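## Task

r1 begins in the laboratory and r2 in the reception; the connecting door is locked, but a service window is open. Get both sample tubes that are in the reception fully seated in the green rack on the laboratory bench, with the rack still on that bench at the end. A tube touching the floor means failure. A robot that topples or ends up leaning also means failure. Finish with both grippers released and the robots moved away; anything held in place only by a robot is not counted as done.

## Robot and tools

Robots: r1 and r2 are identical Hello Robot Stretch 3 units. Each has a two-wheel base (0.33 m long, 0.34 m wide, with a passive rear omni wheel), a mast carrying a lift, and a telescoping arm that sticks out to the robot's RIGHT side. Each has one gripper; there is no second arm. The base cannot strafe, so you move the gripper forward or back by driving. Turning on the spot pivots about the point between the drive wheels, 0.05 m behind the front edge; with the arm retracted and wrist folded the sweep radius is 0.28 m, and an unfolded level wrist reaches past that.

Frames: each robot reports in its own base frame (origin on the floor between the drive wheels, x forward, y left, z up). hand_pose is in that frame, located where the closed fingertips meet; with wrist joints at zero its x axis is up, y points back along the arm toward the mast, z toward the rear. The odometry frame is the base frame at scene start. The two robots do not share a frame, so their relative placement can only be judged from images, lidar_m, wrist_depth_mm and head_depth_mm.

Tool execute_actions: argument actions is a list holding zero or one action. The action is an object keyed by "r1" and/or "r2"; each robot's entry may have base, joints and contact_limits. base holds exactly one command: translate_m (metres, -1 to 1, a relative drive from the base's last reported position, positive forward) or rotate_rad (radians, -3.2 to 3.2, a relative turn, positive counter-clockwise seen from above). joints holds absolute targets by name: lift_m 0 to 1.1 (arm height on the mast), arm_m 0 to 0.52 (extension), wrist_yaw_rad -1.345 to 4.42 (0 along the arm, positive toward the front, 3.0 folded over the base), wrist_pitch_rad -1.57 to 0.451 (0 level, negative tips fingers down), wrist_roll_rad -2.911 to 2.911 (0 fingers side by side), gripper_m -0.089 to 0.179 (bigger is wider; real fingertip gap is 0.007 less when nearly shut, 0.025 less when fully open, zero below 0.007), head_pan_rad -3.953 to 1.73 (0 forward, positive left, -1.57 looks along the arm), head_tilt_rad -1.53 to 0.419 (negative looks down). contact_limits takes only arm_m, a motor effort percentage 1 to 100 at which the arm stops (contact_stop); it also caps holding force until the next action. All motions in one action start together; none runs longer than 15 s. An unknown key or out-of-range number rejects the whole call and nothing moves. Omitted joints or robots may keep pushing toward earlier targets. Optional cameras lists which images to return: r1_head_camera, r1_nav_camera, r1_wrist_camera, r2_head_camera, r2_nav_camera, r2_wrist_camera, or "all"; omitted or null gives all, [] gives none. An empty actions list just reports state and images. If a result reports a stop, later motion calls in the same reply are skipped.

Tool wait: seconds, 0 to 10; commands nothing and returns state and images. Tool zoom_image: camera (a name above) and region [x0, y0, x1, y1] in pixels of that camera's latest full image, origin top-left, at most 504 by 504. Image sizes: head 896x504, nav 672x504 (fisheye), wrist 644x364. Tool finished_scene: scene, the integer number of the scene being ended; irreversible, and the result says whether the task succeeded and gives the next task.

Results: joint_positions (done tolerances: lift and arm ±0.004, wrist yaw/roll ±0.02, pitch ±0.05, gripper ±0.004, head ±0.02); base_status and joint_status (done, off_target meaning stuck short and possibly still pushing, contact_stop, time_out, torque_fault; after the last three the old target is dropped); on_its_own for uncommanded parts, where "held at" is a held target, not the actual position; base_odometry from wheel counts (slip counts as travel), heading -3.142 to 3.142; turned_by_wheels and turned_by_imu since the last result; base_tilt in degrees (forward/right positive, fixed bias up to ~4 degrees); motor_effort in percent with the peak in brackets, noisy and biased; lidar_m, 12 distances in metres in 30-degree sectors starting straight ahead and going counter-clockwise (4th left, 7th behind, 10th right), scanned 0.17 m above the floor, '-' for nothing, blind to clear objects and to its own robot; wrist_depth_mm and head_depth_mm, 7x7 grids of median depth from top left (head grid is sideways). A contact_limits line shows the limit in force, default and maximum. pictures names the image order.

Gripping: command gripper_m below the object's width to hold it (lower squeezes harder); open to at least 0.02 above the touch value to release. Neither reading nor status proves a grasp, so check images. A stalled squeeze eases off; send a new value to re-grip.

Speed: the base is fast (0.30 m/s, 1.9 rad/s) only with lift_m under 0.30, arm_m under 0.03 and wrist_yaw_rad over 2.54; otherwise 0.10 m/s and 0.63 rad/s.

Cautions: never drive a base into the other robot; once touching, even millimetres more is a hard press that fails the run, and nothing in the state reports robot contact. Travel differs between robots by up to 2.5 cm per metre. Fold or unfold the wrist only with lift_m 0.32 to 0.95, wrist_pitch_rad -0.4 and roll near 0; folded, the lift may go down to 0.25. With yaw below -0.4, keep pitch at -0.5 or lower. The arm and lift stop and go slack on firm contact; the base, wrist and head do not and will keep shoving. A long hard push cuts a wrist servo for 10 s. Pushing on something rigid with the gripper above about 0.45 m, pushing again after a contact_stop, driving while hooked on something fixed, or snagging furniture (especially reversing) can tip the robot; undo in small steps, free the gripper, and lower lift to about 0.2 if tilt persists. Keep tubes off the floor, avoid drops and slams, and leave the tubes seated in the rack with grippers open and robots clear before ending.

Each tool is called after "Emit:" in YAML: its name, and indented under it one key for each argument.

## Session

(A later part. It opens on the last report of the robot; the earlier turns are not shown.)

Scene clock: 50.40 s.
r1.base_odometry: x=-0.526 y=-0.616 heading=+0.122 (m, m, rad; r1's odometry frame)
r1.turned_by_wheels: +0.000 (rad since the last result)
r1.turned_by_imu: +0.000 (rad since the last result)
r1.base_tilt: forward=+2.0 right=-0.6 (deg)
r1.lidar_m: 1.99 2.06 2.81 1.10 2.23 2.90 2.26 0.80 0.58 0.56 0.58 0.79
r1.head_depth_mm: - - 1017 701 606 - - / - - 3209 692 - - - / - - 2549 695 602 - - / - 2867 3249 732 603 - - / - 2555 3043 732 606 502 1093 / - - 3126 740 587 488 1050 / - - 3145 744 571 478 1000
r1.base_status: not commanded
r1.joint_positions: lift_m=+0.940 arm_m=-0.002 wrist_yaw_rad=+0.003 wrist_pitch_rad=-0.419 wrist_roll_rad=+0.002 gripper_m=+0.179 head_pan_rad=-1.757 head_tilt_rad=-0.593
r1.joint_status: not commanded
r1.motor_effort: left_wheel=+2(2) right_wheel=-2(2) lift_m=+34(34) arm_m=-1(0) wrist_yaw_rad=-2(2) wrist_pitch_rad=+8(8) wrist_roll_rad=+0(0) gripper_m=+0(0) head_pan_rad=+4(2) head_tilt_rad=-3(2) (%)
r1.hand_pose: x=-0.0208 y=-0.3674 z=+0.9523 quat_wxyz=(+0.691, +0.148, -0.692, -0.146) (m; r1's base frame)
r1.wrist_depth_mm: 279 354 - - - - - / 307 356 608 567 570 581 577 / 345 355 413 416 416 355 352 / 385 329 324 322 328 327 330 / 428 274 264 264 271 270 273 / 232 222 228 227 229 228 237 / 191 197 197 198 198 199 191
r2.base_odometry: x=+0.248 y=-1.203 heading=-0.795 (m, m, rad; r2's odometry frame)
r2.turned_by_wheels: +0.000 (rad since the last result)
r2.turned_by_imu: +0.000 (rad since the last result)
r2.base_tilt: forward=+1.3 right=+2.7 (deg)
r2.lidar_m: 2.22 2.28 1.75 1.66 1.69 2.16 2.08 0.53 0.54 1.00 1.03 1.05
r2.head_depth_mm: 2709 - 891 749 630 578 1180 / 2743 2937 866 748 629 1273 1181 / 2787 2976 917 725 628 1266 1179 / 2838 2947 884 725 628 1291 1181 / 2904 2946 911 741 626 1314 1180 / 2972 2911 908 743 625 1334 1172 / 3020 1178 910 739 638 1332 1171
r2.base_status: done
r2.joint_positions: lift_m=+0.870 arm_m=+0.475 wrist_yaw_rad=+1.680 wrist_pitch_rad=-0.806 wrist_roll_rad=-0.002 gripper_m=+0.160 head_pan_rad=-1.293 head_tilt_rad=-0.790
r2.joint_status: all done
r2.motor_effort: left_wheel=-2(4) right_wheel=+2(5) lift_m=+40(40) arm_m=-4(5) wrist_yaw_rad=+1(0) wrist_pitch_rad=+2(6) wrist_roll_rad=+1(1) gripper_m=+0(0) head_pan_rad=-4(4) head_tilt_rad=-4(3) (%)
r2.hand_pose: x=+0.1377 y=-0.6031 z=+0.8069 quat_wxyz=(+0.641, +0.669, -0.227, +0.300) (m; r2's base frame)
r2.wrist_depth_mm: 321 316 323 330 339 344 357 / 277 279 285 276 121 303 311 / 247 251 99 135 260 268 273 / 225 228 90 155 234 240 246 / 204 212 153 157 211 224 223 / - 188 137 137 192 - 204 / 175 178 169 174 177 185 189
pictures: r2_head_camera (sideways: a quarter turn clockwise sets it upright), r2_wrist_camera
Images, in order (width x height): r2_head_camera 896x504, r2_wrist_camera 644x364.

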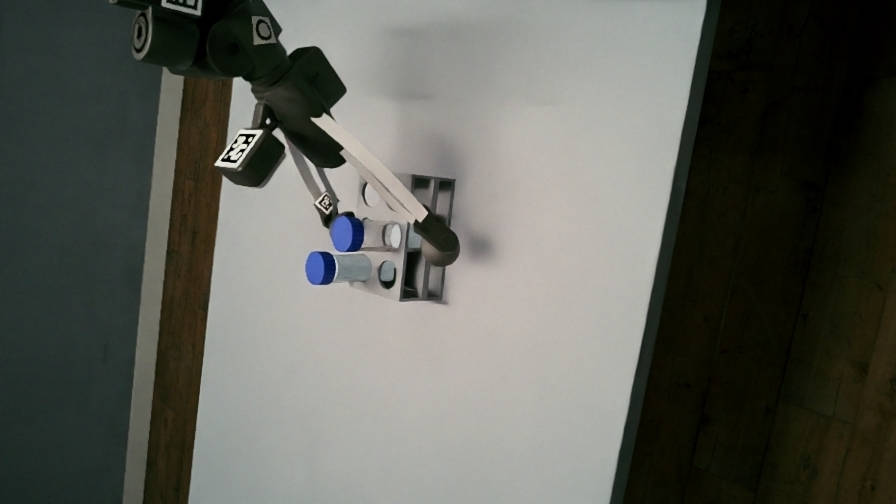

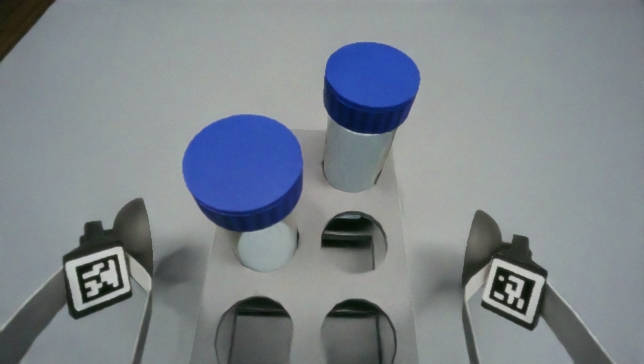

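Emit:
execute_actions:
  actions:
    - {"r2":{"base":{"translate_m":0.01},"joints":{"lift_m":0.858,"gripper_m":0.12}}}
  cameras: ["r2_wrist_camera"]

Emit:
execute_actions:
  actions:
    - {"r2":{"joints":{"gripper_m":0.05}}}
  cameras: ["r2_head_camera","r2_wrist_camera"]

Scene clock: 52.00 s.
r1.base_odometry: x=-0.526 y=-0.616 heading=+0.122 (m, m, rad; r1's odometry frame)
r1.turned_by_wheels: +0.000 (rad since the last result)
r1.turned_by_imu: +0.000 (rad since the last result)
r1.base_tilt: forward=+2.0 right=-0.5 (deg)
r1.lidar_m: 1.99 2.05 2.80 1.10 2.23 2.91 2.26 0.80 0.58 0.56 0.58 0.79
r1.head_depth_mm: - - 1010 701 605 - - / - - 3156 694 - - - / - - 2540 695 601 - - / - 2852 3237 728 602 - - / - 2581 3087 735 607 501 1093 / - - 3052 736 589 488 1045 / - - 3113 742 572 477 1007
r1.base_status: not commanded
r1.joint_positions: lift_m=+0.940 arm_m=-0.002 wrist_yaw_rad=+0.003 wrist_pitch_rad=-0.419 wrist_roll_rad=+0.002 gripper_m=+0.179 head_pan_rad=-1.757 head_tilt_rad=-0.593
r1.joint_status: not commanded
r1.motor_effort: left_wheel=+2(2) right_wheel=-2(2) lift_m=+33(34) arm_m=-1(1) wrist_yaw_rad=-3(3) wrist_pitch_rad=+8(8) wrist_roll_rad=+0(0) gripper_m=+0(0) head_pan_rad=+2(3) head_tilt_rad=-3(3) (%)
r1.hand_pose: x=-0.0208 y=-0.3674 z=+0.9523 quat_wxyz=(+0.691, +0.148, -0.692, -0.146) (m; r1's base frame)
r1.wrist_depth_mm: 279 355 - - - - - / 306 357 604 556 570 572 573 / 348 358 410 420 414 360 354 / 384 326 321 323 327 328 330 / 423 273 265 267 270 270 271 / 234 223 228 227 228 228 237 / 193 197 197 199 198 198 190
r2.base_odometry: x=+0.255 y=-1.210 heading=-0.795 (m, m, rad; r2's odometry frame)
r2.turned_by_wheels: +0.000 (rad since the last result)
r2.turned_by_imu: +0.000 (rad since the last result)
r2.base_tilt: forward=+1.3 right=+2.7 (deg)
r2.lidar_m: 2.21 2.27 1.75 1.66 1.69 2.17 2.09 0.54 0.55 1.00 1.03 1.04
r2.head_depth_mm: 2678 - 891 750 631 578 1181 / 2746 2969 837 747 630 1267 1182 / 2809 2963 948 723 628 1270 1177 / 2840 2947 915 725 626 1293 1180 / 2900 2925 914 742 625 1310 1177 / 2963 2909 910 742 625 1338 1177 / 3031 2941 908 741 638 1336 1168
r2.base_status: done
r2.joint_positions: lift_m=+0.858 arm_m=+0.475 wrist_yaw_rad=+1.680 wrist_pitch_rad=-0.806 wrist_roll_rad=-0.002 gripper_m=+0.120 head_pan_rad=-1.293 head_tilt_rad=-0.790
r2.joint_status: all done
r2.motor_effort: left_wheel=-2(5) right_wheel=+1(5) lift_m=+26(40) arm_m=-4(4) wrist_yaw_rad=-1(0) wrist_pitch_rad=+2(2) wrist_roll_rad=+1(1) gripper_m=-1(86) head_pan_rad=-5(4) head_tilt_rad=-4(3) (%)
r2.hand_pose: x=+0.1377 y=-0.6031 z=+0.7953 quat_wxyz=(+0.641, +0.669, -0.227, +0.300) (m; r2's base frame)
r2.wrist_depth_mm: 297 298 303 315 320 327 332 / 257 263 269 260 100 287 290 / 231 234 84 126 240 255 258 / 212 210 76 137 218 228 231 / 193 195 74 141 153 208 210 / 179 178 123 125 129 190 193 / - 167 140 119 143 174 177
pictures: r2_wrist_camera
Images, in order (width x height): r2_wrist_camera 644x364.

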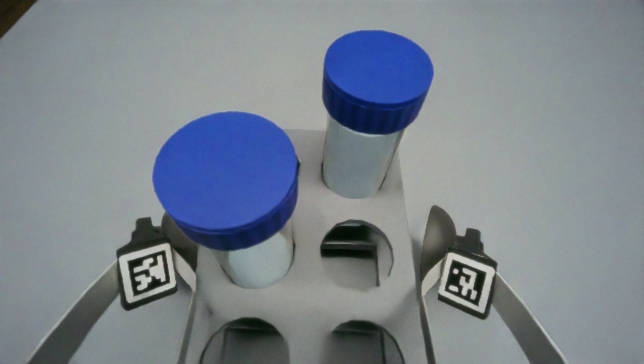

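Scene clock: 53.20 s.
r1.base_odometry: x=-0.526 y=-0.616 heading=+0.122 (m, m, rad; r1's odometry frame)
r1.turned_by_wheels: +0.000 (rad since the last result)
r1.turned_by_imu: +0.000 (rad since the last result)
r1.base_tilt: forward=+2.0 right=-0.6 (deg)
r1.lidar_m: 1.99 2.06 2.81 1.10 2.24 2.90 2.26 0.80 0.58 0.56 0.58 0.79
r1.head_depth_mm: - - 1013 699 607 - - / - - 3170 691 - - - / - - 2533 692 601 - - / - 2840 3180 730 603 - - / - 2561 3074 733 606 502 1096 / - - 3068 736 588 489 1047 / - - 3119 740 570 478 1003
r1.base_status: not commanded
r1.joint_positions: lift_m=+0.940 arm_m=-0.002 wrist_yaw_rad=+0.003 wrist_pitch_rad=-0.419 wrist_roll_rad=+0.002 gripper_m=+0.179 head_pan_rad=-1.757 head_tilt_rad=-0.593
r1.joint_status: not commanded
r1.motor_effort: left_wheel=+2(2) right_wheel=-2(1) lift_m=+34(34) arm_m=+0(0) wrist_yaw_rad=-2(2) wrist_pitch_rad=+9(8) wrist_roll_rad=+0(0) gripper_m=+0(0) head_pan_rad=+3(3) head_tilt_rad=-3(3) (%)
r1.hand_pose: x=-0.0208 y=-0.3674 z=+0.9523 quat_wxyz=(+0.691, +0.148, -0.692, -0.146) (m; r1's base frame)
r1.wrist_depth_mm: 281 352 - - - - - / 309 359 605 551 568 573 575 / 344 358 413 413 416 350 355 / 385 329 324 324 328 327 333 / 426 272 265 266 269 269 268 / 233 223 227 229 228 228 237 / 192 197 197 198 200 199 188
r2.base_odometry: x=+0.255 y=-1.210 heading=-0.795 (m, m, rad; r2's odometry frame)
r2.turned_by_wheels: +0.000 (rad since the last result)
r2.turned_by_imu: +0.000 (rad since the last result)
r2.base_tilt: forward=+1.3 right=+2.7 (deg)
r2.lidar_m: 2.21 2.28 1.75 1.66 1.70 2.16 2.09 0.54 0.55 1.00 1.03 1.04
r2.head_depth_mm: 2677 - 894 749 630 577 1183 / 2719 2966 861 747 630 1268 1180 / 2819 2956 934 722 629 1264 1181 / 2858 2946 914 724 626 1289 1175 / 2893 2934 911 743 627 1320 1176 / 2970 2939 911 742 625 1338 1174 / 3030 2911 909 738 638 1337 1176
r2.base_status: not commanded
r2.joint_positions: lift_m=+0.858 arm_m=+0.475 wrist_yaw_rad=+1.682 wrist_pitch_rad=-0.799 wrist_roll_rad=-0.002 gripper_m=+0.051 head_pan_rad=-1.293 head_tilt_rad=-0.790
r2.joint_status: all done
r2.motor_effort: left_wheel=-5(5) right_wheel=+4(5) lift_m=+26(26) arm_m=-3(4) wrist_yaw_rad=-3(2) wrist_pitch_rad=+0(2) wrist_roll_rad=+1(1) gripper_m=-28(100) head_pan_rad=-4(5) head_tilt_rad=-3(3) (%)
r2.hand_pose: x=+0.1391 y=-0.6026 z=+0.7965 quat_wxyz=(+0.640, +0.668, -0.228, +0.303) (m; r2's base frame)
r2.wrist_depth_mm: 306 305 312 319 329 337 342 / 265 270 271 266 103 293 299 / 235 239 87 128 244 258 263 / 213 213 78 138 218 230 237 / 195 197 74 143 168 210 212 / 180 - 129 127 133 193 195 / - 167 142 121 165 176 179
pictures: r2_head_camera (sideways: a quarter turn clockwise sets it upright), r2_wrist_camera
Images, in order (width x height): r2_head_camera 896x504, r2_wrist_camera 644x364.

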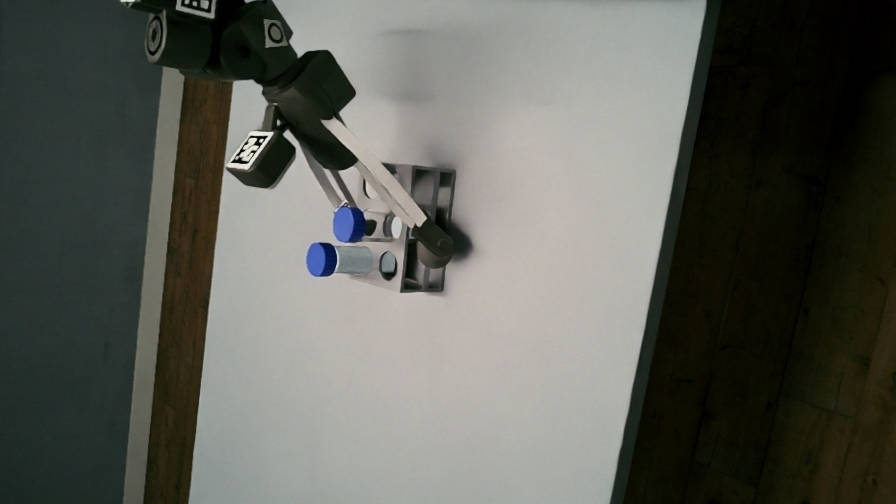

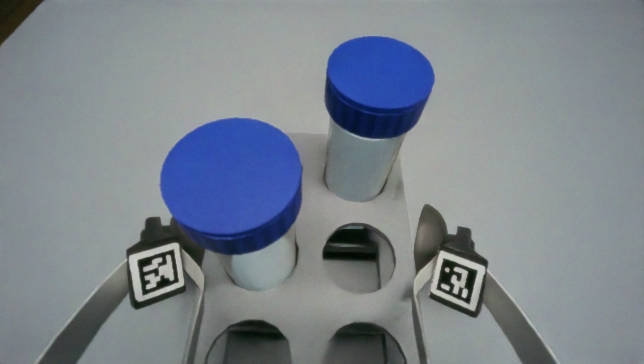

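Testing the grip with a firmer squeeze and a small lift.

Emit:
execute_actions:
  actions:
    - {"r2":{"joints":{"gripper_m":0.02}}}
  cameras: []

Emit:
execute_actions:
  actions:
    - {"r2":{"joints":{"lift_m":0.885}}}
  cameras: ["r2_head_camera","r2_wrist_camera"]

Scene clock: 55.73 s.
r1.base_odometry: x=-0.526 y=-0.616 heading=+0.122 (m, m, rad; r1's odometry frame)
r1.turned_by_wheels: +0.000 (rad since the last result)
r1.turned_by_imu: +0.000 (rad since the last result)
r1.base_tilt: forward=+1.9 right=-0.3 (deg)
r1.lidar_m: 1.99 2.06 2.81 1.10 2.23 2.91 2.25 0.80 0.58 0.56 0.58 0.79
r1.head_depth_mm: - - 1014 701 607 - - / - - 3177 692 - - - / - - 2558 693 601 - - / - 2823 3224 729 603 - - / - 2566 3081 734 606 501 1095 / - - 3074 739 588 489 1043 / - - 3112 741 573 477 1003
r1.base_status: not commanded
r1.joint_positions: lift_m=+0.940 arm_m=-0.002 wrist_yaw_rad=+0.003 wrist_pitch_rad=-0.419 wrist_roll_rad=+0.002 gripper_m=+0.179 head_pan_rad=-1.757 head_tilt_rad=-0.593
r1.joint_status: not commanded
r1.motor_effort: left_wheel=+2(2) right_wheel=-2(1) lift_m=+34(34) arm_m=-1(1) wrist_yaw_rad=-3(2) wrist_pitch_rad=+8(8) wrist_roll_rad=+0(1) gripper_m=+0(1) head_pan_rad=+2(3) head_tilt_rad=-3(2) (%)
r1.hand_pose: x=-0.0208 y=-0.3674 z=+0.9523 quat_wxyz=(+0.691, +0.148, -0.692, -0.146) (m; r1's base frame)
r1.wrist_depth_mm: 279 352 - - - - - / 310 357 600 569 575 568 586 / 346 359 408 417 414 359 352 / 386 328 324 326 327 330 332 / 425 275 267 268 266 270 270 / 231 225 227 227 227 229 238 / 192 197 198 198 199 198 190
r2.base_odometry: x=+0.255 y=-1.210 heading=-0.795 (m, m, rad; r2's odometry frame)
r2.turned_by_wheels: +0.000 (rad since the last result)
r2.turned_by_imu: +0.001 (rad since the last result)
r2.base_tilt: forward=+1.3 right=+2.7 (deg)
r2.lidar_m: 2.21 2.27 1.75 1.66 1.69 2.17 2.08 0.54 0.55 1.00 1.03 1.04
r2.head_depth_mm: 2696 - 890 749 630 578 1181 / 2768 2972 860 746 629 1267 1184 / 2795 2968 933 722 628 1273 1181 / 2842 2954 917 724 628 1291 1180 / 2915 2922 912 743 627 1314 1175 / 2956 2939 911 741 625 1336 1174 / 3008 2959 908 739 637 1334 1171
r2.base_status: not commanded
r2.joint_positions: lift_m=+0.858 arm_m=+0.475 wrist_yaw_rad=+1.682 wrist_pitch_rad=-0.799 wrist_roll_rad=-0.002 gripper_m=+0.022 head_pan_rad=-1.293 head_tilt_rad=-0.790
r2.joint_status: all done
r2.motor_effort: left_wheel=-5(5) right_wheel=+5(5) lift_m=+26(26) arm_m=-3(3) wrist_yaw_rad=-1(2) wrist_pitch_rad=+0(0) wrist_roll_rad=+1(1) gripper_m=-41(100) head_pan_rad=-6(4) head_tilt_rad=-4(4) (%)
r2.hand_pose: x=+0.1391 y=-0.6026 z=+0.7965 quat_wxyz=(+0.640, +0.668, -0.228, +0.303) (m; r2's base frame)
r2.wrist_depth_mm: 298 305 310 316 324 337 345 / 262 265 273 266 103 291 300 / 236 240 87 124 242 258 263 / 212 211 78 139 219 231 234 / 194 198 74 143 170 210 212 / 180 - 129 126 132 194 195 / - 168 140 121 164 177 178
pictures: none
No camera images: the call's "cameras" was empty. Leave "cameras" out to get every camera's image.

Scene clock: 57.50 s.
r1.base_odometry: x=-0.526 y=-0.616 heading=+0.122 (m, m, rad; r1's odometry frame)
r1.turned_by_wheels: +0.000 (rad since the last result)
r1.turned_by_imu: +0.000 (rad since the last result)
r1.base_tilt: forward=+2.1 right=-0.6 (deg)
r1.lidar_m: 1.98 2.06 2.80 1.10 2.24 2.91 2.26 0.80 0.58 0.56 0.58 0.79
r1.head_depth_mm: - - 1017 701 607 - - / - - 3174 691 - - - / - - 2541 692 600 - - / - 2877 3225 729 602 - - / - 2556 3093 734 607 501 1090 / - - 3090 739 587 489 1045 / - - 3154 743 571 477 1002
r1.base_status: not commanded
r1.joint_positions: lift_m=+0.940 arm_m=-0.002 wrist_yaw_rad=+0.003 wrist_pitch_rad=-0.419 wrist_roll_rad=+0.002 gripper_m=+0.179 head_pan_rad=-1.757 head_tilt_rad=-0.593
r1.joint_status: not commanded
r1.motor_effort: left_wheel=+2(2) right_wheel=-2(2) lift_m=+33(34) arm_m=-1(1) wrist_yaw_rad=-2(3) wrist_pitch_rad=+8(8) wrist_roll_rad=+0(0) gripper_m=+1(0) head_pan_rad=+2(4) head_tilt_rad=-3(3) (%)
r1.hand_pose: x=-0.0208 y=-0.3674 z=+0.9523 quat_wxyz=(+0.691, +0.148, -0.692, -0.146) (m; r1's base frame)
r1.wrist_depth_mm: 277 357 - - - - - / 310 352 596 554 567 579 586 / 347 357 409 411 407 354 356 / 391 329 324 326 328 331 329 / 425 272 267 267 269 268 271 / 232 223 227 227 229 227 236 / 191 198 198 198 198 198 190
r2.base_odometry: x=+0.255 y=-1.210 heading=-0.795 (m, m, rad; r2's odometry frame)
r2.turned_by_wheels: +0.000 (rad since the last result)
r2.turned_by_imu: +0.001 (rad since the last result)
r2.base_tilt: forward=+1.3 right=+2.7 (deg)
r2.lidar_m: 2.21 2.27 1.75 1.66 1.69 2.17 2.09 0.54 0.55 1.00 1.03 1.04
r2.head_depth_mm: 2675 - 891 749 630 578 1180 / 2750 2963 860 747 628 1267 1183 / 2791 2998 946 726 629 1269 1181 / 2831 2946 742 714 626 1287 1175 / 2881 2963 912 742 626 1316 1172 / 2966 2929 911 739 624 1334 1170 / 3015 1178 907 739 637 1339 1172
r2.base_status: not commanded
r2.joint_positions: lift_m=+0.885 arm_m=+0.475 wrist_yaw_rad=+1.680 wrist_pitch_rad=-0.819 wrist_roll_rad=+0.003 gripper_m=+0.029 head_pan_rad=-1.293 head_tilt_rad=-0.791
r2.joint_status: all done
r2.on_its_own: gripper_m is held at +0.028, not at your +0.020, by its stall guard, which is still easing
r2.motor_effort: left_wheel=-2(13) right_wheel=+1(8) lift_m=+43(41) arm_m=-3(3) wrist_yaw_rad=-2(2) wrist_pitch_rad=+7(13) wrist_roll_rad=-2(7) gripper_m=-33(41) head_pan_rad=-5(5) head_tilt_rad=-3(3) (%)
r2.hand_pose: x=+0.1351 y=-0.6032 z=+0.8197 quat_wxyz=(+0.643, +0.671, -0.224, +0.294) (m; r2's base frame)
r2.wrist_depth_mm: - 332 338 346 356 360 367 / 289 298 304 98 304 317 325 / 265 264 270 96 277 281 287 / 239 231 84 146 246 255 260 / 218 81 79 144 143 234 237 / 200 200 130 131 130 214 215 / 187 189 149 126 191 198 199
pictures: r2_head_camera (sideways: a quarter turn clockwise sets it upright), r2_wrist_camera
Images, in order (width x height): r2_head_camera 896x504, r2_wrist_camera 644x364.

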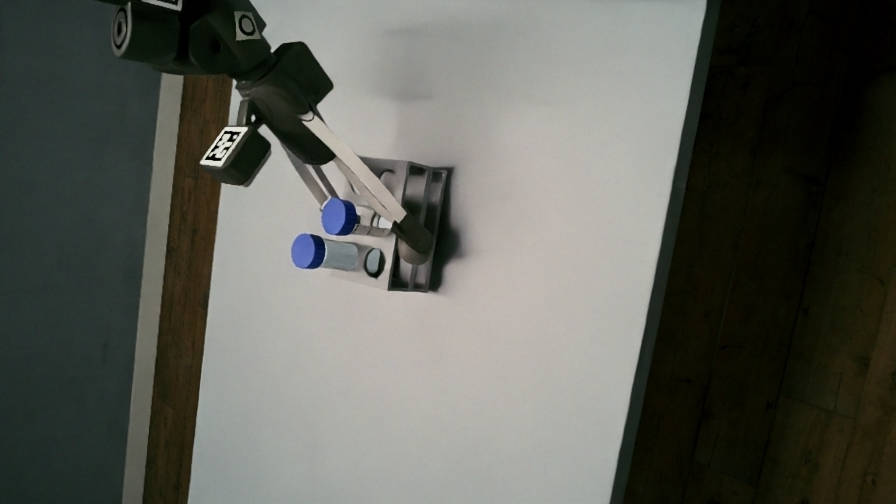

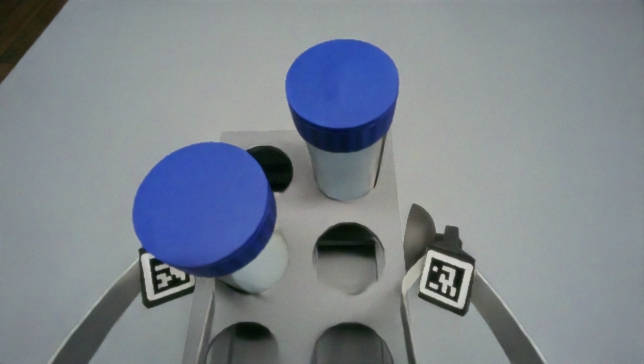

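Emit:
execute_actions:
  actions:
    - {"r2":{"joints":{"gripper_m":0.045,"head_pan_rad":-1.4,"head_tilt_rad":-0.7}}}
  cameras: ["r2_head_camera","r2_wrist_camera"]

Emit:
zoom_image:
  camera: "r2_head_camera"
  region: [300, 150, 600, 450]

Scene clock: 58.40 s.
r1.base_odometry: x=-0.526 y=-0.616 heading=+0.122 (m, m, rad; r1's odometry frame)
r1.turned_by_wheels: +0.000 (rad since the last result)
r1.turned_by_imu: +0.000 (rad since the last result)
r1.base_tilt: forward=+2.1 right=-0.5 (deg)
r1.lidar_m: 1.99 2.06 2.80 1.10 2.22 2.91 2.26 0.80 0.58 0.56 0.58 0.79
r1.head_depth_mm: - - 1015 700 606 - - / - - 3259 692 - - - / - - 2576 695 602 - - / - 2858 3237 731 604 - - / - 2579 3081 731 607 502 1092 / - - 3112 741 586 489 1050 / - - 3093 742 571 478 1004
r1.base_status: not commanded
r1.joint_positions: lift_m=+0.940 arm_m=-0.002 wrist_yaw_rad=+0.003 wrist_pitch_rad=-0.419 wrist_roll_rad=+0.002 gripper_m=+0.179 head_pan_rad=-1.757 head_tilt_rad=-0.593
r1.joint_status: not commanded
r1.motor_effort: left_wheel=+2(2) right_wheel=-1(1) lift_m=+33(34) arm_m=+0(0) wrist_yaw_rad=-2(2) wrist_pitch_rad=+8(8) wrist_roll_rad=+0(0) gripper_m=+1(0) head_pan_rad=+3(2) head_tilt_rad=-3(3) (%)
r1.hand_pose: x=-0.0208 y=-0.3674 z=+0.9523 quat_wxyz=(+0.691, +0.148, -0.692, -0.146) (m; r1's base frame)
r1.wrist_depth_mm: 281 355 - - - - - / 308 357 622 560 558 567 574 / 344 364 413 412 410 356 353 / 382 328 319 325 324 329 329 / 424 277 264 267 268 269 269 / 233 221 228 228 227 227 237 / 191 196 196 198 199 198 191
r2.base_odometry: x=+0.255 y=-1.210 heading=-0.795 (m, m, rad; r2's odometry frame)
r2.turned_by_wheels: +0.000 (rad since the last result)
r2.turned_by_imu: +0.000 (rad since the last result)
r2.base_tilt: forward=+1.3 right=+2.7 (deg)
r2.lidar_m: 2.21 2.27 1.75 1.66 1.69 2.17 2.09 0.54 0.55 1.01 1.04 1.04
r2.head_depth_mm: 2655 2872 1027 830 679 573 1224 / 2708 2915 989 829 678 572 1221 / 2726 3041 2829 826 675 585 1218 / 2742 3074 1057 713 676 585 1220 / 2784 3125 1057 738 675 584 1218 / 2810 3112 1056 823 674 596 1216 / 2826 3139 1055 820 673 595 1215
r2.base_status: not commanded
r2.joint_positions: lift_m=+0.885 arm_m=+0.475 wrist_yaw_rad=+1.680 wrist_pitch_rad=-0.819 wrist_roll_rad=+0.003 gripper_m=+0.046 head_pan_rad=-1.393 head_tilt_rad=-0.705
r2.joint_status: all done
r2.motor_effort: left_wheel=-2(2) right_wheel=+1(1) lift_m=+43(43) arm_m=-3(4) wrist_yaw_rad=+0(1) wrist_pitch_rad=+7(7) wrist_roll_rad=-2(2) gripper_m=-26(33) head_pan_rad=-4(19) head_tilt_rad=+1(8) (%)
r2.hand_pose: x=+0.1351 y=-0.6032 z=+0.8197 quat_wxyz=(+0.643, +0.671, -0.224, +0.294) (m; r2's base frame)
r2.wrist_depth_mm: - 334 340 344 356 364 368 / 292 296 302 98 306 318 323 / 264 265 267 96 275 284 287 / 239 232 84 146 247 256 258 / 218 147 79 144 140 234 235 / 202 201 131 131 131 214 217 / 190 188 149 126 190 197 200
pictures: r2_head_camera (sideways: a quarter turn clockwise sets it upright), r2_wrist_camera
Images, in order (width x height): r2_head_camera 896x504, r2_wrist_camera 644x364.

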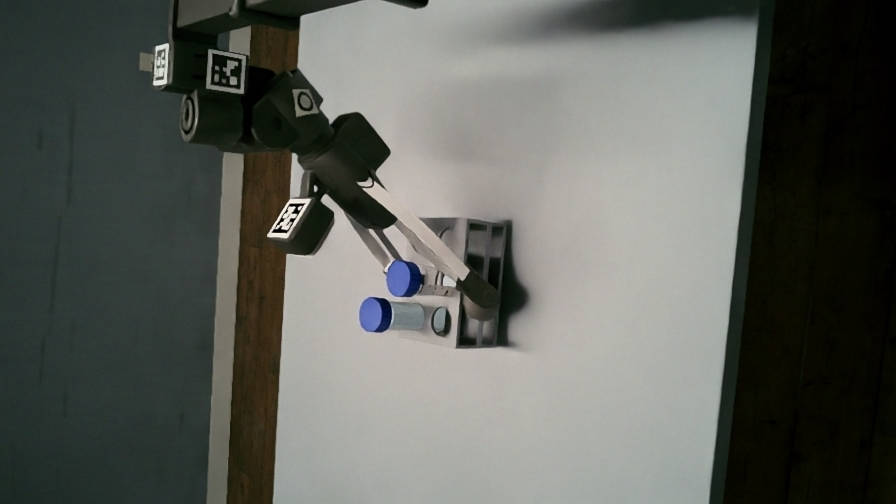

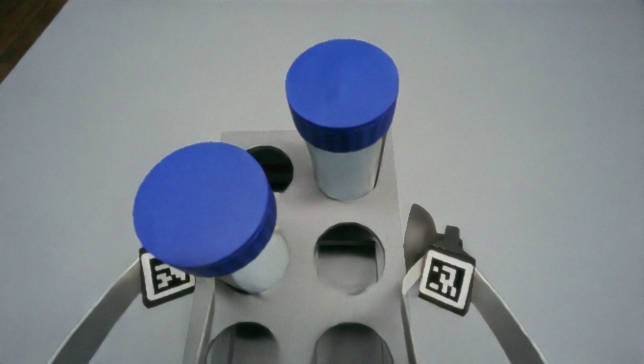

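Region (300, 150, 600, 450) of r2_head_camera's 896x504 image, scaled by 1.680, with more detail than that image has.

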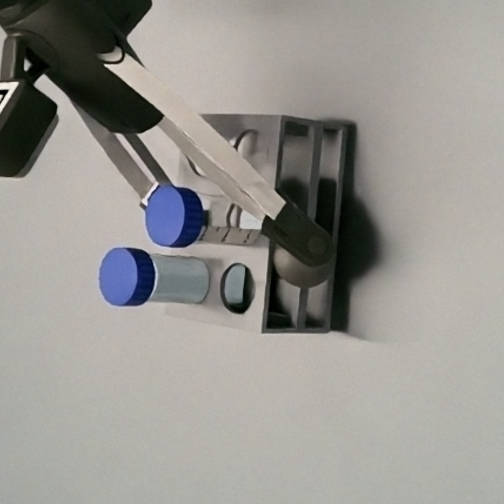

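Emit:
execute_actions:
  actions:
    - {"r2":{"joints":{"lift_m":0.93,"head_tilt_rad":-0.6}}}
  cameras: ["r2_head_camera","r2_wrist_camera"]

Scene clock: 59.83 s.
r1.base_odometry: x=-0.526 y=-0.616 heading=+0.122 (m, m, rad; r1's odometry frame)
r1.turned_by_wheels: +0.000 (rad since the last result)
r1.turned_by_imu: +0.000 (rad since the last result)
r1.base_tilt: forward=+2.1 right=-0.5 (deg)
r1.lidar_m: 1.99 2.06 2.81 1.10 2.23 2.91 2.26 0.80 0.58 0.56 0.58 0.79
r1.head_depth_mm: - - 1012 702 607 - - / - - 3213 692 - - - / - - 2524 691 600 - - / - 2898 3165 730 604 - - / - 2588 3032 734 607 501 1089 / - - 3115 739 588 488 1048 / - - 3126 741 572 477 1004
r1.base_status: not commanded
r1.joint_positions: lift_m=+0.940 arm_m=-0.002 wrist_yaw_rad=+0.003 wrist_pitch_rad=-0.419 wrist_roll_rad=+0.002 gripper_m=+0.179 head_pan_rad=-1.757 head_tilt_rad=-0.593
r1.joint_status: not commanded
r1.motor_effort: left_wheel=+2(2) right_wheel=-2(2) lift_m=+34(34) arm_m=+0(1) wrist_yaw_rad=-2(2) wrist_pitch_rad=+8(8) wrist_roll_rad=+0(0) gripper_m=+1(1) head_pan_rad=+2(3) head_tilt_rad=-3(3) (%)
r1.hand_pose: x=-0.0208 y=-0.3674 z=+0.9523 quat_wxyz=(+0.691, +0.148, -0.692, -0.146) (m; r1's base frame)
r1.wrist_depth_mm: 280 357 - - - - - / 309 356 596 573 576 584 584 / 344 360 408 410 415 357 353 / 384 329 324 325 325 329 329 / 428 273 268 265 269 270 270 / 234 223 226 228 228 229 237 / 192 196 198 198 199 199 190
r2.base_odometry: x=+0.255 y=-1.210 heading=-0.795 (m, m, rad; r2's odometry frame)
r2.turned_by_wheels: +0.000 (rad since the last result)
r2.turned_by_imu: +0.000 (rad since the last result)
r2.base_tilt: forward=+1.3 right=+2.7 (deg)
r2.lidar_m: 2.21 2.27 1.75 1.66 1.69 2.17 2.09 0.54 0.55 1.00 1.03 1.04
r2.head_depth_mm: 2650 2836 3062 955 751 616 547 / 2653 2871 - 954 749 616 547 / 2698 2920 3175 919 748 616 559 / 2701 2991 3149 704 705 615 558 / 2743 3008 3193 719 725 616 559 / 2755 3026 3225 949 748 614 1195 / 2799 3073 3193 948 743 613 1196
r2.base_status: not commanded
r2.joint_positions: lift_m=+0.930 arm_m=+0.475 wrist_yaw_rad=+1.680 wrist_pitch_rad=-0.820 wrist_roll_rad=+0.003 gripper_m=+0.053 head_pan_rad=-1.393 head_tilt_rad=-0.606
r2.joint_status: all done
r2.on_its_own: gripper_m is held at +0.052, not at your +0.045, by its stall guard, which is still easing
r2.motor_effort: left_wheel=-2(2) right_wheel=+1(1) lift_m=+43(44) arm_m=-3(3) wrist_yaw_rad=+1(0) wrist_pitch_rad=+7(7) wrist_roll_rad=-1(1) gripper_m=-22(25) head_pan_rad=-5(4) head_tilt_rad=+2(10) (%)
r2.hand_pose: x=+0.1349 y=-0.6033 z=+0.8646 quat_wxyz=(+0.643, +0.671, -0.224, +0.294) (m; r2's base frame)
r2.wrist_depth_mm: - 404 414 425 426 444 445 / - 359 368 98 370 389 389 / 325 321 328 96 332 345 349 / 286 280 84 146 301 312 315 / 265 169 79 144 140 283 289 / 243 246 131 131 131 264 263 / 228 228 148 126 231 238 245
pictures: r2_head_camera (sideways: a quarter turn clockwise sets it upright), r2_wrist_camera
Images, in order (width x height): r2_head_camera 896x504, r2_wrist_camera 644x364.

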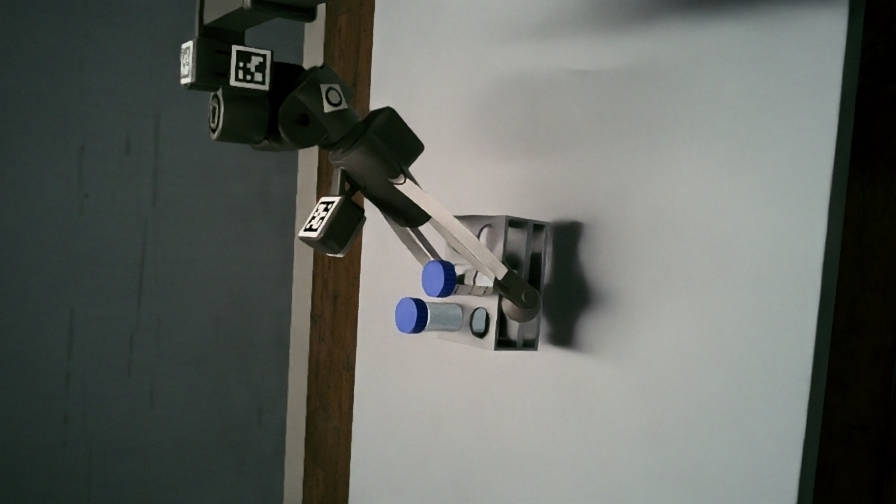

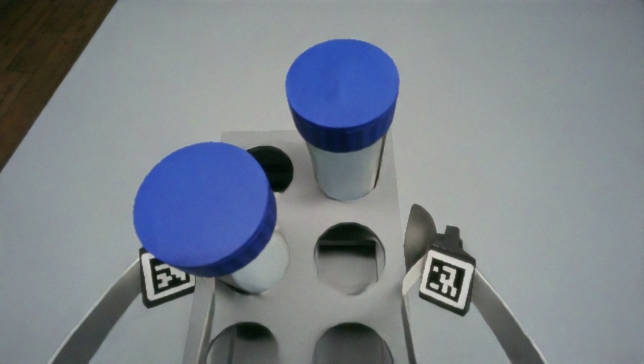

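Emit:
wait:
  seconds: 4

Scene clock: 64.03 s.
r1.base_odometry: x=-0.526 y=-0.616 heading=+0.122 (m, m, rad; r1's odometry frame)
r1.turned_by_wheels: +0.000 (rad since the last result)
r1.turned_by_imu: -0.001 (rad since the last result)
r1.base_tilt: forward=+2.1 right=-0.6 (deg)
r1.lidar_m: 1.99 2.06 2.80 1.10 2.23 2.90 2.26 0.80 0.58 0.56 0.58 0.79
r1.head_depth_mm: - - 1015 701 608 - - / - - 3156 692 - - - / - - 2556 695 600 - - / - 2835 3203 731 602 - - / - 2577 3104 734 608 501 1092 / - - 3070 737 586 487 1046 / - - 3095 740 572 477 1004
r1.base_status: not commanded
r1.joint_positions: lift_m=+0.940 arm_m=-0.002 wrist_yaw_rad=+0.003 wrist_pitch_rad=-0.419 wrist_roll_rad=+0.002 gripper_m=+0.179 head_pan_rad=-1.757 head_tilt_rad=-0.593
r1.joint_status: not commanded
r1.motor_effort: left_wheel=+2(2) right_wheel=-1(2) lift_m=+34(34) arm_m=+0(1) wrist_yaw_rad=-3(2) wrist_pitch_rad=+8(8) wrist_roll_rad=+0(0) gripper_m=+0(1) head_pan_rad=+3(3) head_tilt_rad=-3(3) (%)
r1.hand_pose: x=-0.0208 y=-0.3674 z=+0.9523 quat_wxyz=(+0.691, +0.148, -0.692, -0.146) (m; r1's base frame)
r1.wrist_depth_mm: 277 351 - - - - - / 310 353 600 564 568 580 571 / 343 357 409 417 421 353 353 / 387 326 321 323 325 333 325 / 423 275 266 265 267 268 270 / 232 223 226 228 229 228 238 / 191 196 197 197 198 200 190
r2.base_odometry: x=+0.255 y=-1.210 heading=-0.795 (m, m, rad; r2's odometry frame)
r2.turned_by_wheels: +0.000 (rad since the last result)
r2.turned_by_imu: +0.001 (rad since the last result)
r2.base_tilt: forward=+1.3 right=+2.7 (deg)
r2.lidar_m: 2.21 2.28 1.75 1.66 1.70 2.17 2.09 0.54 0.55 1.01 1.03 1.04
r2.head_depth_mm: 2636 2822 3077 955 749 617 546 / 2662 2875 - 954 751 616 547 / 2695 2958 3221 915 750 616 559 / 2717 2980 3157 706 705 615 559 / 2729 3036 3188 720 724 615 557 / 2759 3020 3191 948 746 614 1200 / 2790 3077 3154 945 744 613 1199
r2.base_status: not commanded
r2.joint_positions: lift_m=+0.930 arm_m=+0.475 wrist_yaw_rad=+1.680 wrist_pitch_rad=-0.820 wrist_roll_rad=+0.003 gripper_m=+0.056 head_pan_rad=-1.393 head_tilt_rad=-0.606
r2.joint_status: all done
r2.on_its_own: gripper_m is held at +0.055, not at your +0.045, by its stall guard, which is not easing now
r2.motor_effort: left_wheel=-1(2) right_wheel=+1(1) lift_m=+43(44) arm_m=-3(3) wrist_yaw_rad=+0(0) wrist_pitch_rad=+7(7) wrist_roll_rad=-2(1) gripper_m=-22(25) head_pan_rad=-5(4) head_tilt_rad=+2(10) (%)
r2.hand_pose: x=+0.1349 y=-0.6033 z=+0.8646 quat_wxyz=(+0.643, +0.671, -0.224, +0.294) (m; r2's base frame)
r2.wrist_depth_mm: - 405 411 424 429 436 445 / - 361 363 98 370 384 396 / 324 322 325 96 331 344 349 / 288 280 84 146 299 312 316 / 266 169 79 144 141 284 286 / 245 244 131 130 130 262 263 / 229 228 148 126 230 240 244
wait: 4.00 s; at rest by 0.07 s
pictures: r1_head_camera (sideways: a quarter turn clockwise sets it upright), r1_nav_camera (sideways: a quarter turn counterclockwise sets it upright), r1_wrist_camera, r2_head_camera (sideways: a quarter turn clockwise sets it upright), r2_nav_camera (sideways: a quarter turn counterclockwise sets it upright), r2_wrist_camera
Images, in order (width x height): r1_head_camera 896x504, r1_nav_camera 672x504, r1_wrist_camera 644x364, r2_head_camera 896x504, r2_nav_camera 672x504, r2_wrist_camera 644x364.

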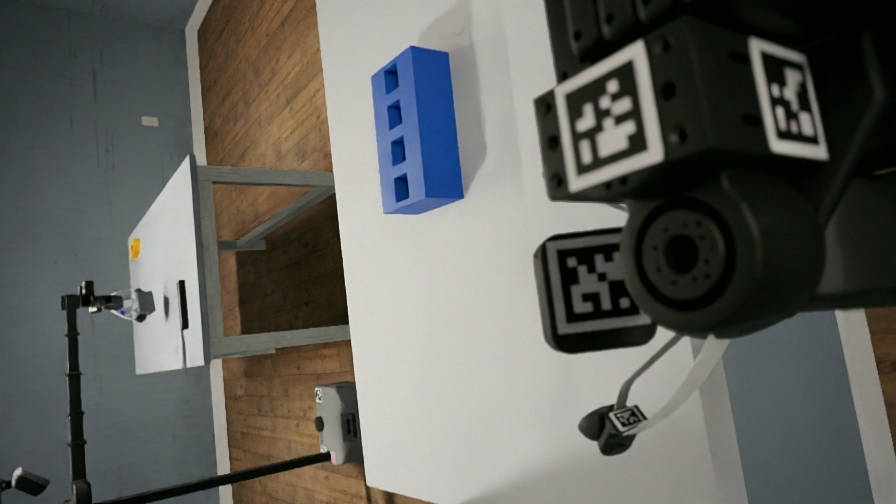

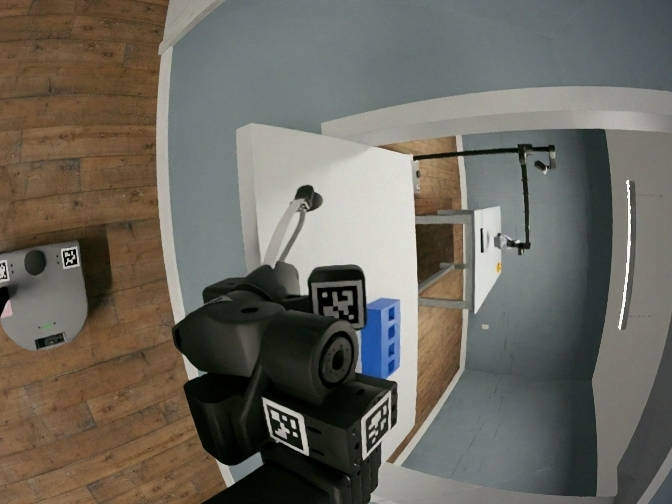

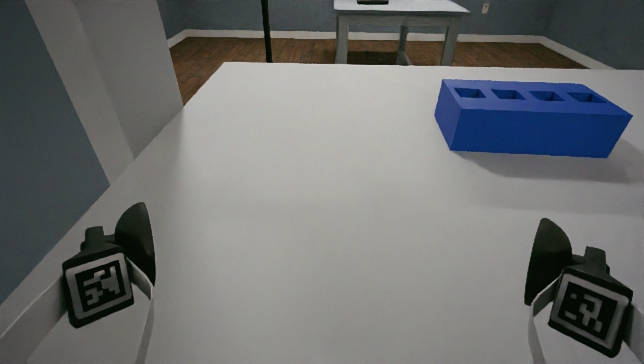

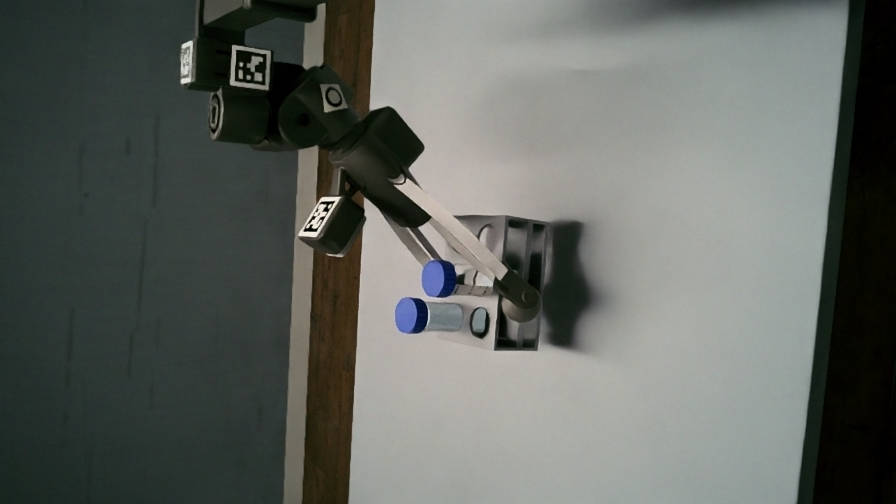

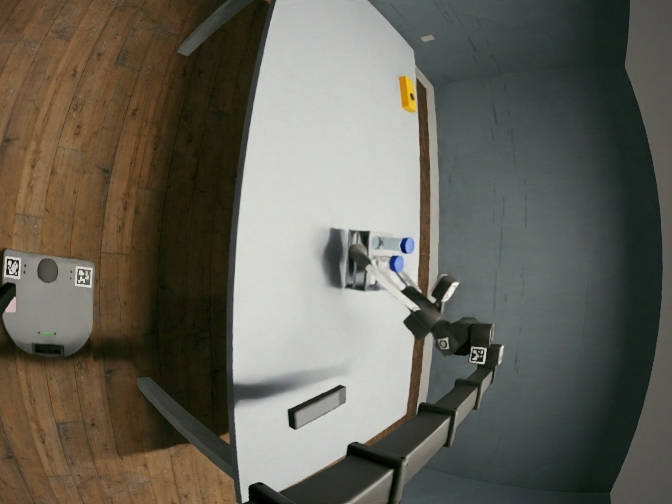

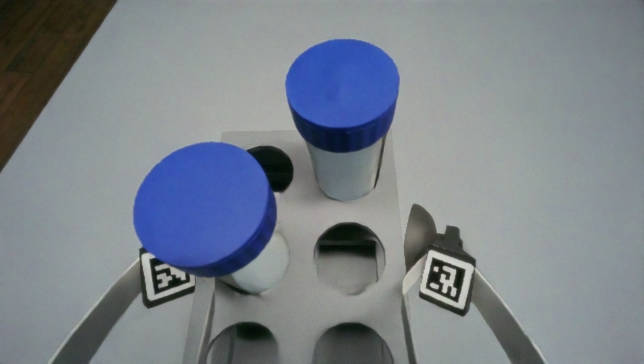

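Emit:
execute_actions:
  actions:
    - {"r2":{"base":{"rotate_rad":0.24},"joints":{"lift_m":0.98}},"r1":{"joints":{"lift_m":1.05,"wrist_pitch_rad":-0.8}}}
  cameras: ["r2_wrist_camera"]

Emit:
execute_actions:
  actions:
    - {"r2":{"base":{"translate_m":-0.5},"joints":{"lift_m":1.05,"arm_m":0.06,"head_pan_rad":-2.4,"head_tilt_rad":-0.9}}}
  cameras: ["r2_wrist_camera","r2_nav_camera"]

Scene clock: 67.00 s.
r1.base_odometry: x=-0.526 y=-0.616 heading=+0.122 (m, m, rad; r1's odometry frame)
r1.turned_by_wheels: +0.000 (rad since the last result)
r1.turned_by_imu: +0.000 (rad since the last result)
r1.base_tilt: forward=+2.1 right=-0.3 (deg)
r1.lidar_m: 1.98 2.05 2.82 1.10 2.23 2.90 2.26 0.80 0.58 0.56 0.58 0.79
r1.head_depth_mm: - - - - - - 1158 / - - - - - - 1163 / - - - - - - 1140 / - 2885 - - - - - / - 2590 - - - - 1104 / - - 3195 738 568 482 1048 / - - 3277 742 571 475 1007
r1.base_status: not commanded
r1.joint_positions: lift_m=+1.050 arm_m=-0.002 wrist_yaw_rad=+0.003 wrist_pitch_rad=-0.808 wrist_roll_rad=+0.002 gripper_m=+0.179 head_pan_rad=-1.757 head_tilt_rad=-0.593
r1.joint_status: all done
r1.motor_effort: left_wheel=+2(2) right_wheel=-2(2) lift_m=+34(36) arm_m=+0(0) wrist_yaw_rad=-2(2) wrist_pitch_rad=+3(6) wrist_roll_rad=+0(0) gripper_m=+1(0) head_pan_rad=+3(2) head_tilt_rad=-3(3) (%)
r1.hand_pose: x=-0.0211 y=-0.3026 z=+0.9866 quat_wxyz=(+0.650, +0.279, -0.650, -0.278) (m; r1's base frame)
r1.wrist_depth_mm: 349 360 433 421 422 362 362 / 409 392 378 379 377 375 375 / 493 348 337 339 339 333 336 / 617 307 304 305 301 301 302 / 840 285 279 278 281 278 275 / - - - - - - 287 / - - - - - - 954
r2.base_odometry: x=+0.255 y=-1.210 heading=-0.555 (m, m, rad; r2's odometry frame)
r2.turned_by_wheels: +0.240 (rad since the last result)
r2.turned_by_imu: +0.241 (rad since the last result)
r2.base_tilt: forward=+1.3 right=+2.7 (deg)
r2.lidar_m: 2.20 2.00 1.67 1.66 1.84 2.10 2.09 0.54 1.01 1.00 1.12 1.04
r2.head_depth_mm: 2584 2920 3033 957 750 617 523 / 2710 - 2911 954 748 616 548 / 2782 3036 3183 955 748 615 559 / 2889 3167 3218 672 749 616 1199 / 2945 3274 3200 669 746 617 1249 / 3048 3386 3204 948 747 615 1279 / 3179 3412 1299 948 746 630 1279
r2.base_status: done
r2.joint_positions: lift_m=+0.980 arm_m=+0.475 wrist_yaw_rad=+1.680 wrist_pitch_rad=-0.823 wrist_roll_rad=+0.003 gripper_m=+0.056 head_pan_rad=-1.393 head_tilt_rad=-0.606
r2.joint_status: all done
r2.on_its_own: gripper_m is held at +0.055, not at your +0.045, by its stall guard, which is not easing now
r2.motor_effort: left_wheel=-3(11) right_wheel=+1(6) lift_m=+42(42) arm_m=-3(3) wrist_yaw_rad=-1(0) wrist_pitch_rad=+8(8) wrist_roll_rad=-1(2) gripper_m=-21(21) head_pan_rad=-5(5) head_tilt_rad=+2(1) (%)
r2.hand_pose: x=+0.1343 y=-0.6033 z=+0.9142 quat_wxyz=(+0.643, +0.672, -0.222, +0.293) (m; r2's base frame)
r2.wrist_depth_mm: - - 533 510 510 524 539 / - - 438 98 438 455 467 / - - 391 95 398 411 423 / - 335 84 146 354 375 378 / - 81 79 143 140 337 345 / 297 290 131 132 130 312 312 / 276 275 149 126 277 285 290
pictures: r2_wrist_camera
Images, in order (width x height): r2_wrist_camera 644x364.

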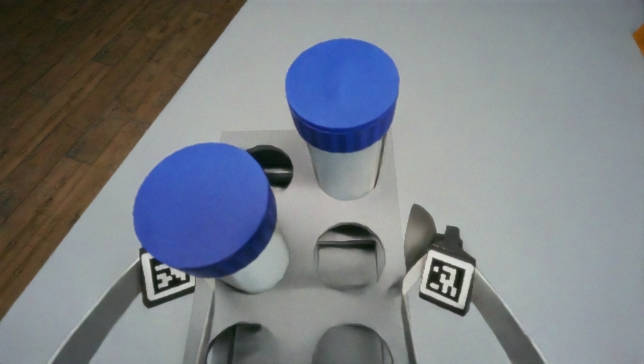

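Scene clock: 73.07 s.
r1.base_odometry: x=-0.526 y=-0.616 heading=+0.122 (m, m, rad; r1's odometry frame)
r1.turned_by_wheels: +0.000 (rad since the last result)
r1.turned_by_imu: -0.001 (rad since the last result)
r1.base_tilt: forward=+2.1 right=-0.5 (deg)
r1.lidar_m: 1.99 2.05 2.79 1.10 2.23 2.91 2.26 0.80 0.58 0.56 0.58 0.79
r1.head_depth_mm: - - - - - - 1159 / - - - - - - 1160 / - - - - - - 1138 / - 2840 - - - - - / - 2579 - - - - 1102 / - - 3400 735 569 481 1045 / - - 3077 741 571 476 1001
r1.base_status: not commanded
r1.joint_positions: lift_m=+1.050 arm_m=-0.002 wrist_yaw_rad=+0.003 wrist_pitch_rad=-0.808 wrist_roll_rad=+0.002 gripper_m=+0.179 head_pan_rad=-1.757 head_tilt_rad=-0.593
r1.joint_status: not commanded
r1.motor_effort: left_wheel=+2(2) right_wheel=-1(2) lift_m=+34(34) arm_m=+0(0) wrist_yaw_rad=-2(2) wrist_pitch_rad=+3(4) wrist_roll_rad=+0(0) gripper_m=+1(1) head_pan_rad=+1(4) head_tilt_rad=-3(3) (%)
r1.hand_pose: x=-0.0211 y=-0.3026 z=+0.9866 quat_wxyz=(+0.650, +0.279, -0.650, -0.278) (m; r1's base frame)
r1.wrist_depth_mm: 352 353 431 430 430 367 359 / 406 390 375 381 377 378 373 / 494 346 338 338 338 335 334 / 621 307 304 307 305 304 303 / 833 288 280 278 279 280 278 / - - - - - - 287 / - - - - - - 952
r2.base_odometry: x=-0.170 y=-0.946 heading=-0.555 (m, m, rad; r2's odometry frame)
r2.turned_by_wheels: +0.000 (rad since the last result)
r2.turned_by_imu: +0.002 (rad since the last result)
r2.base_tilt: forward=+1.3 right=+2.7 (deg)
r2.lidar_m: 2.70 2.12 1.74 1.74 1.90 1.61 1.60 1.79 2.90 0.26 1.02 1.48
r2.head_depth_mm: - - - 1694 1459 1288 1148 / - - 1902 1690 1460 1283 1146 / - - 1937 1678 1452 1282 1167 / - - 1997 1679 1458 1284 1163 / - 2288 1972 1676 1454 1279 1147 / - 2345 1977 1669 1451 1278 1141 / - 2265 1966 1666 1446 1275 784
r2.base_status: done
r2.joint_positions: lift_m=+1.050 arm_m=+0.060 wrist_yaw_rad=+1.680 wrist_pitch_rad=-0.823 wrist_roll_rad=+0.003 gripper_m=+0.056 head_pan_rad=-2.393 head_tilt_rad=-0.888
r2.joint_status: all done
r2.on_its_own: gripper_m is held at +0.055, not at your +0.045, by its stall guard, which is not easing now
r2.motor_effort: left_wheel=-2(8) right_wheel=+2(2) lift_m=+43(48) arm_m=-4(3) wrist_yaw_rad=+1(1) wrist_pitch_rad=+8(8) wrist_roll_rad=-1(1) gripper_m=-21(21) head_pan_rad=-5(58) head_tilt_rad=-4(17) (%)
r2.hand_pose: x=+0.1343 y=-0.1884 z=+0.9842 quat_wxyz=(+0.643, +0.672, -0.222, +0.293) (m; r2's base frame)
r2.wrist_depth_mm: - - - - - 647 676 / - - - 98 573 570 589 / - - - 95 493 516 513 / - - 84 146 443 456 462 / - 81 79 144 140 424 422 / - - 130 131 130 384 390 / - - 149 126 341 348 336
pictures: r2_nav_camera (sideways: a quarter turn counterclockwise sets it upright), r2_wrist_camera
Images, in order (width x height): r2_nav_camera 672x504, r2_wrist_camera 644x364.

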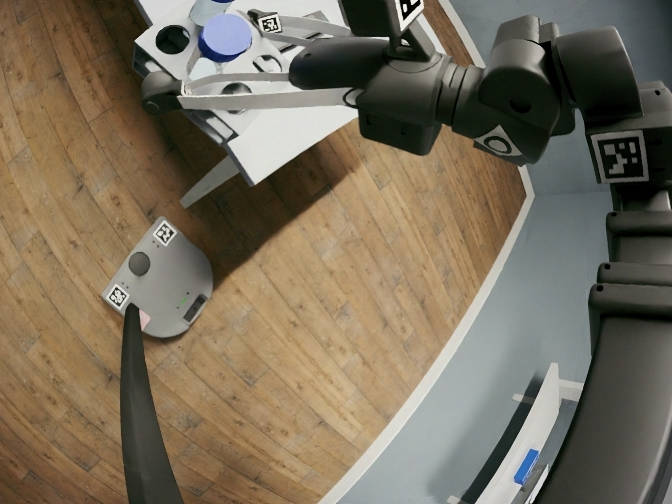

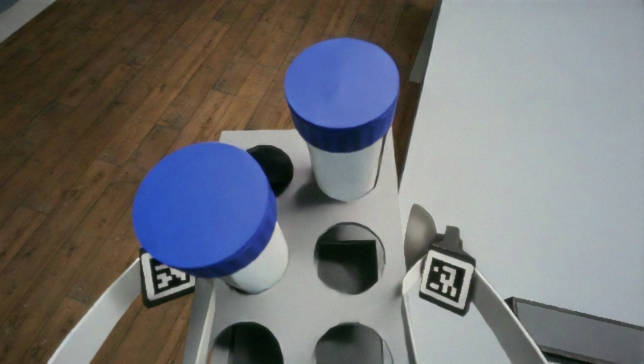

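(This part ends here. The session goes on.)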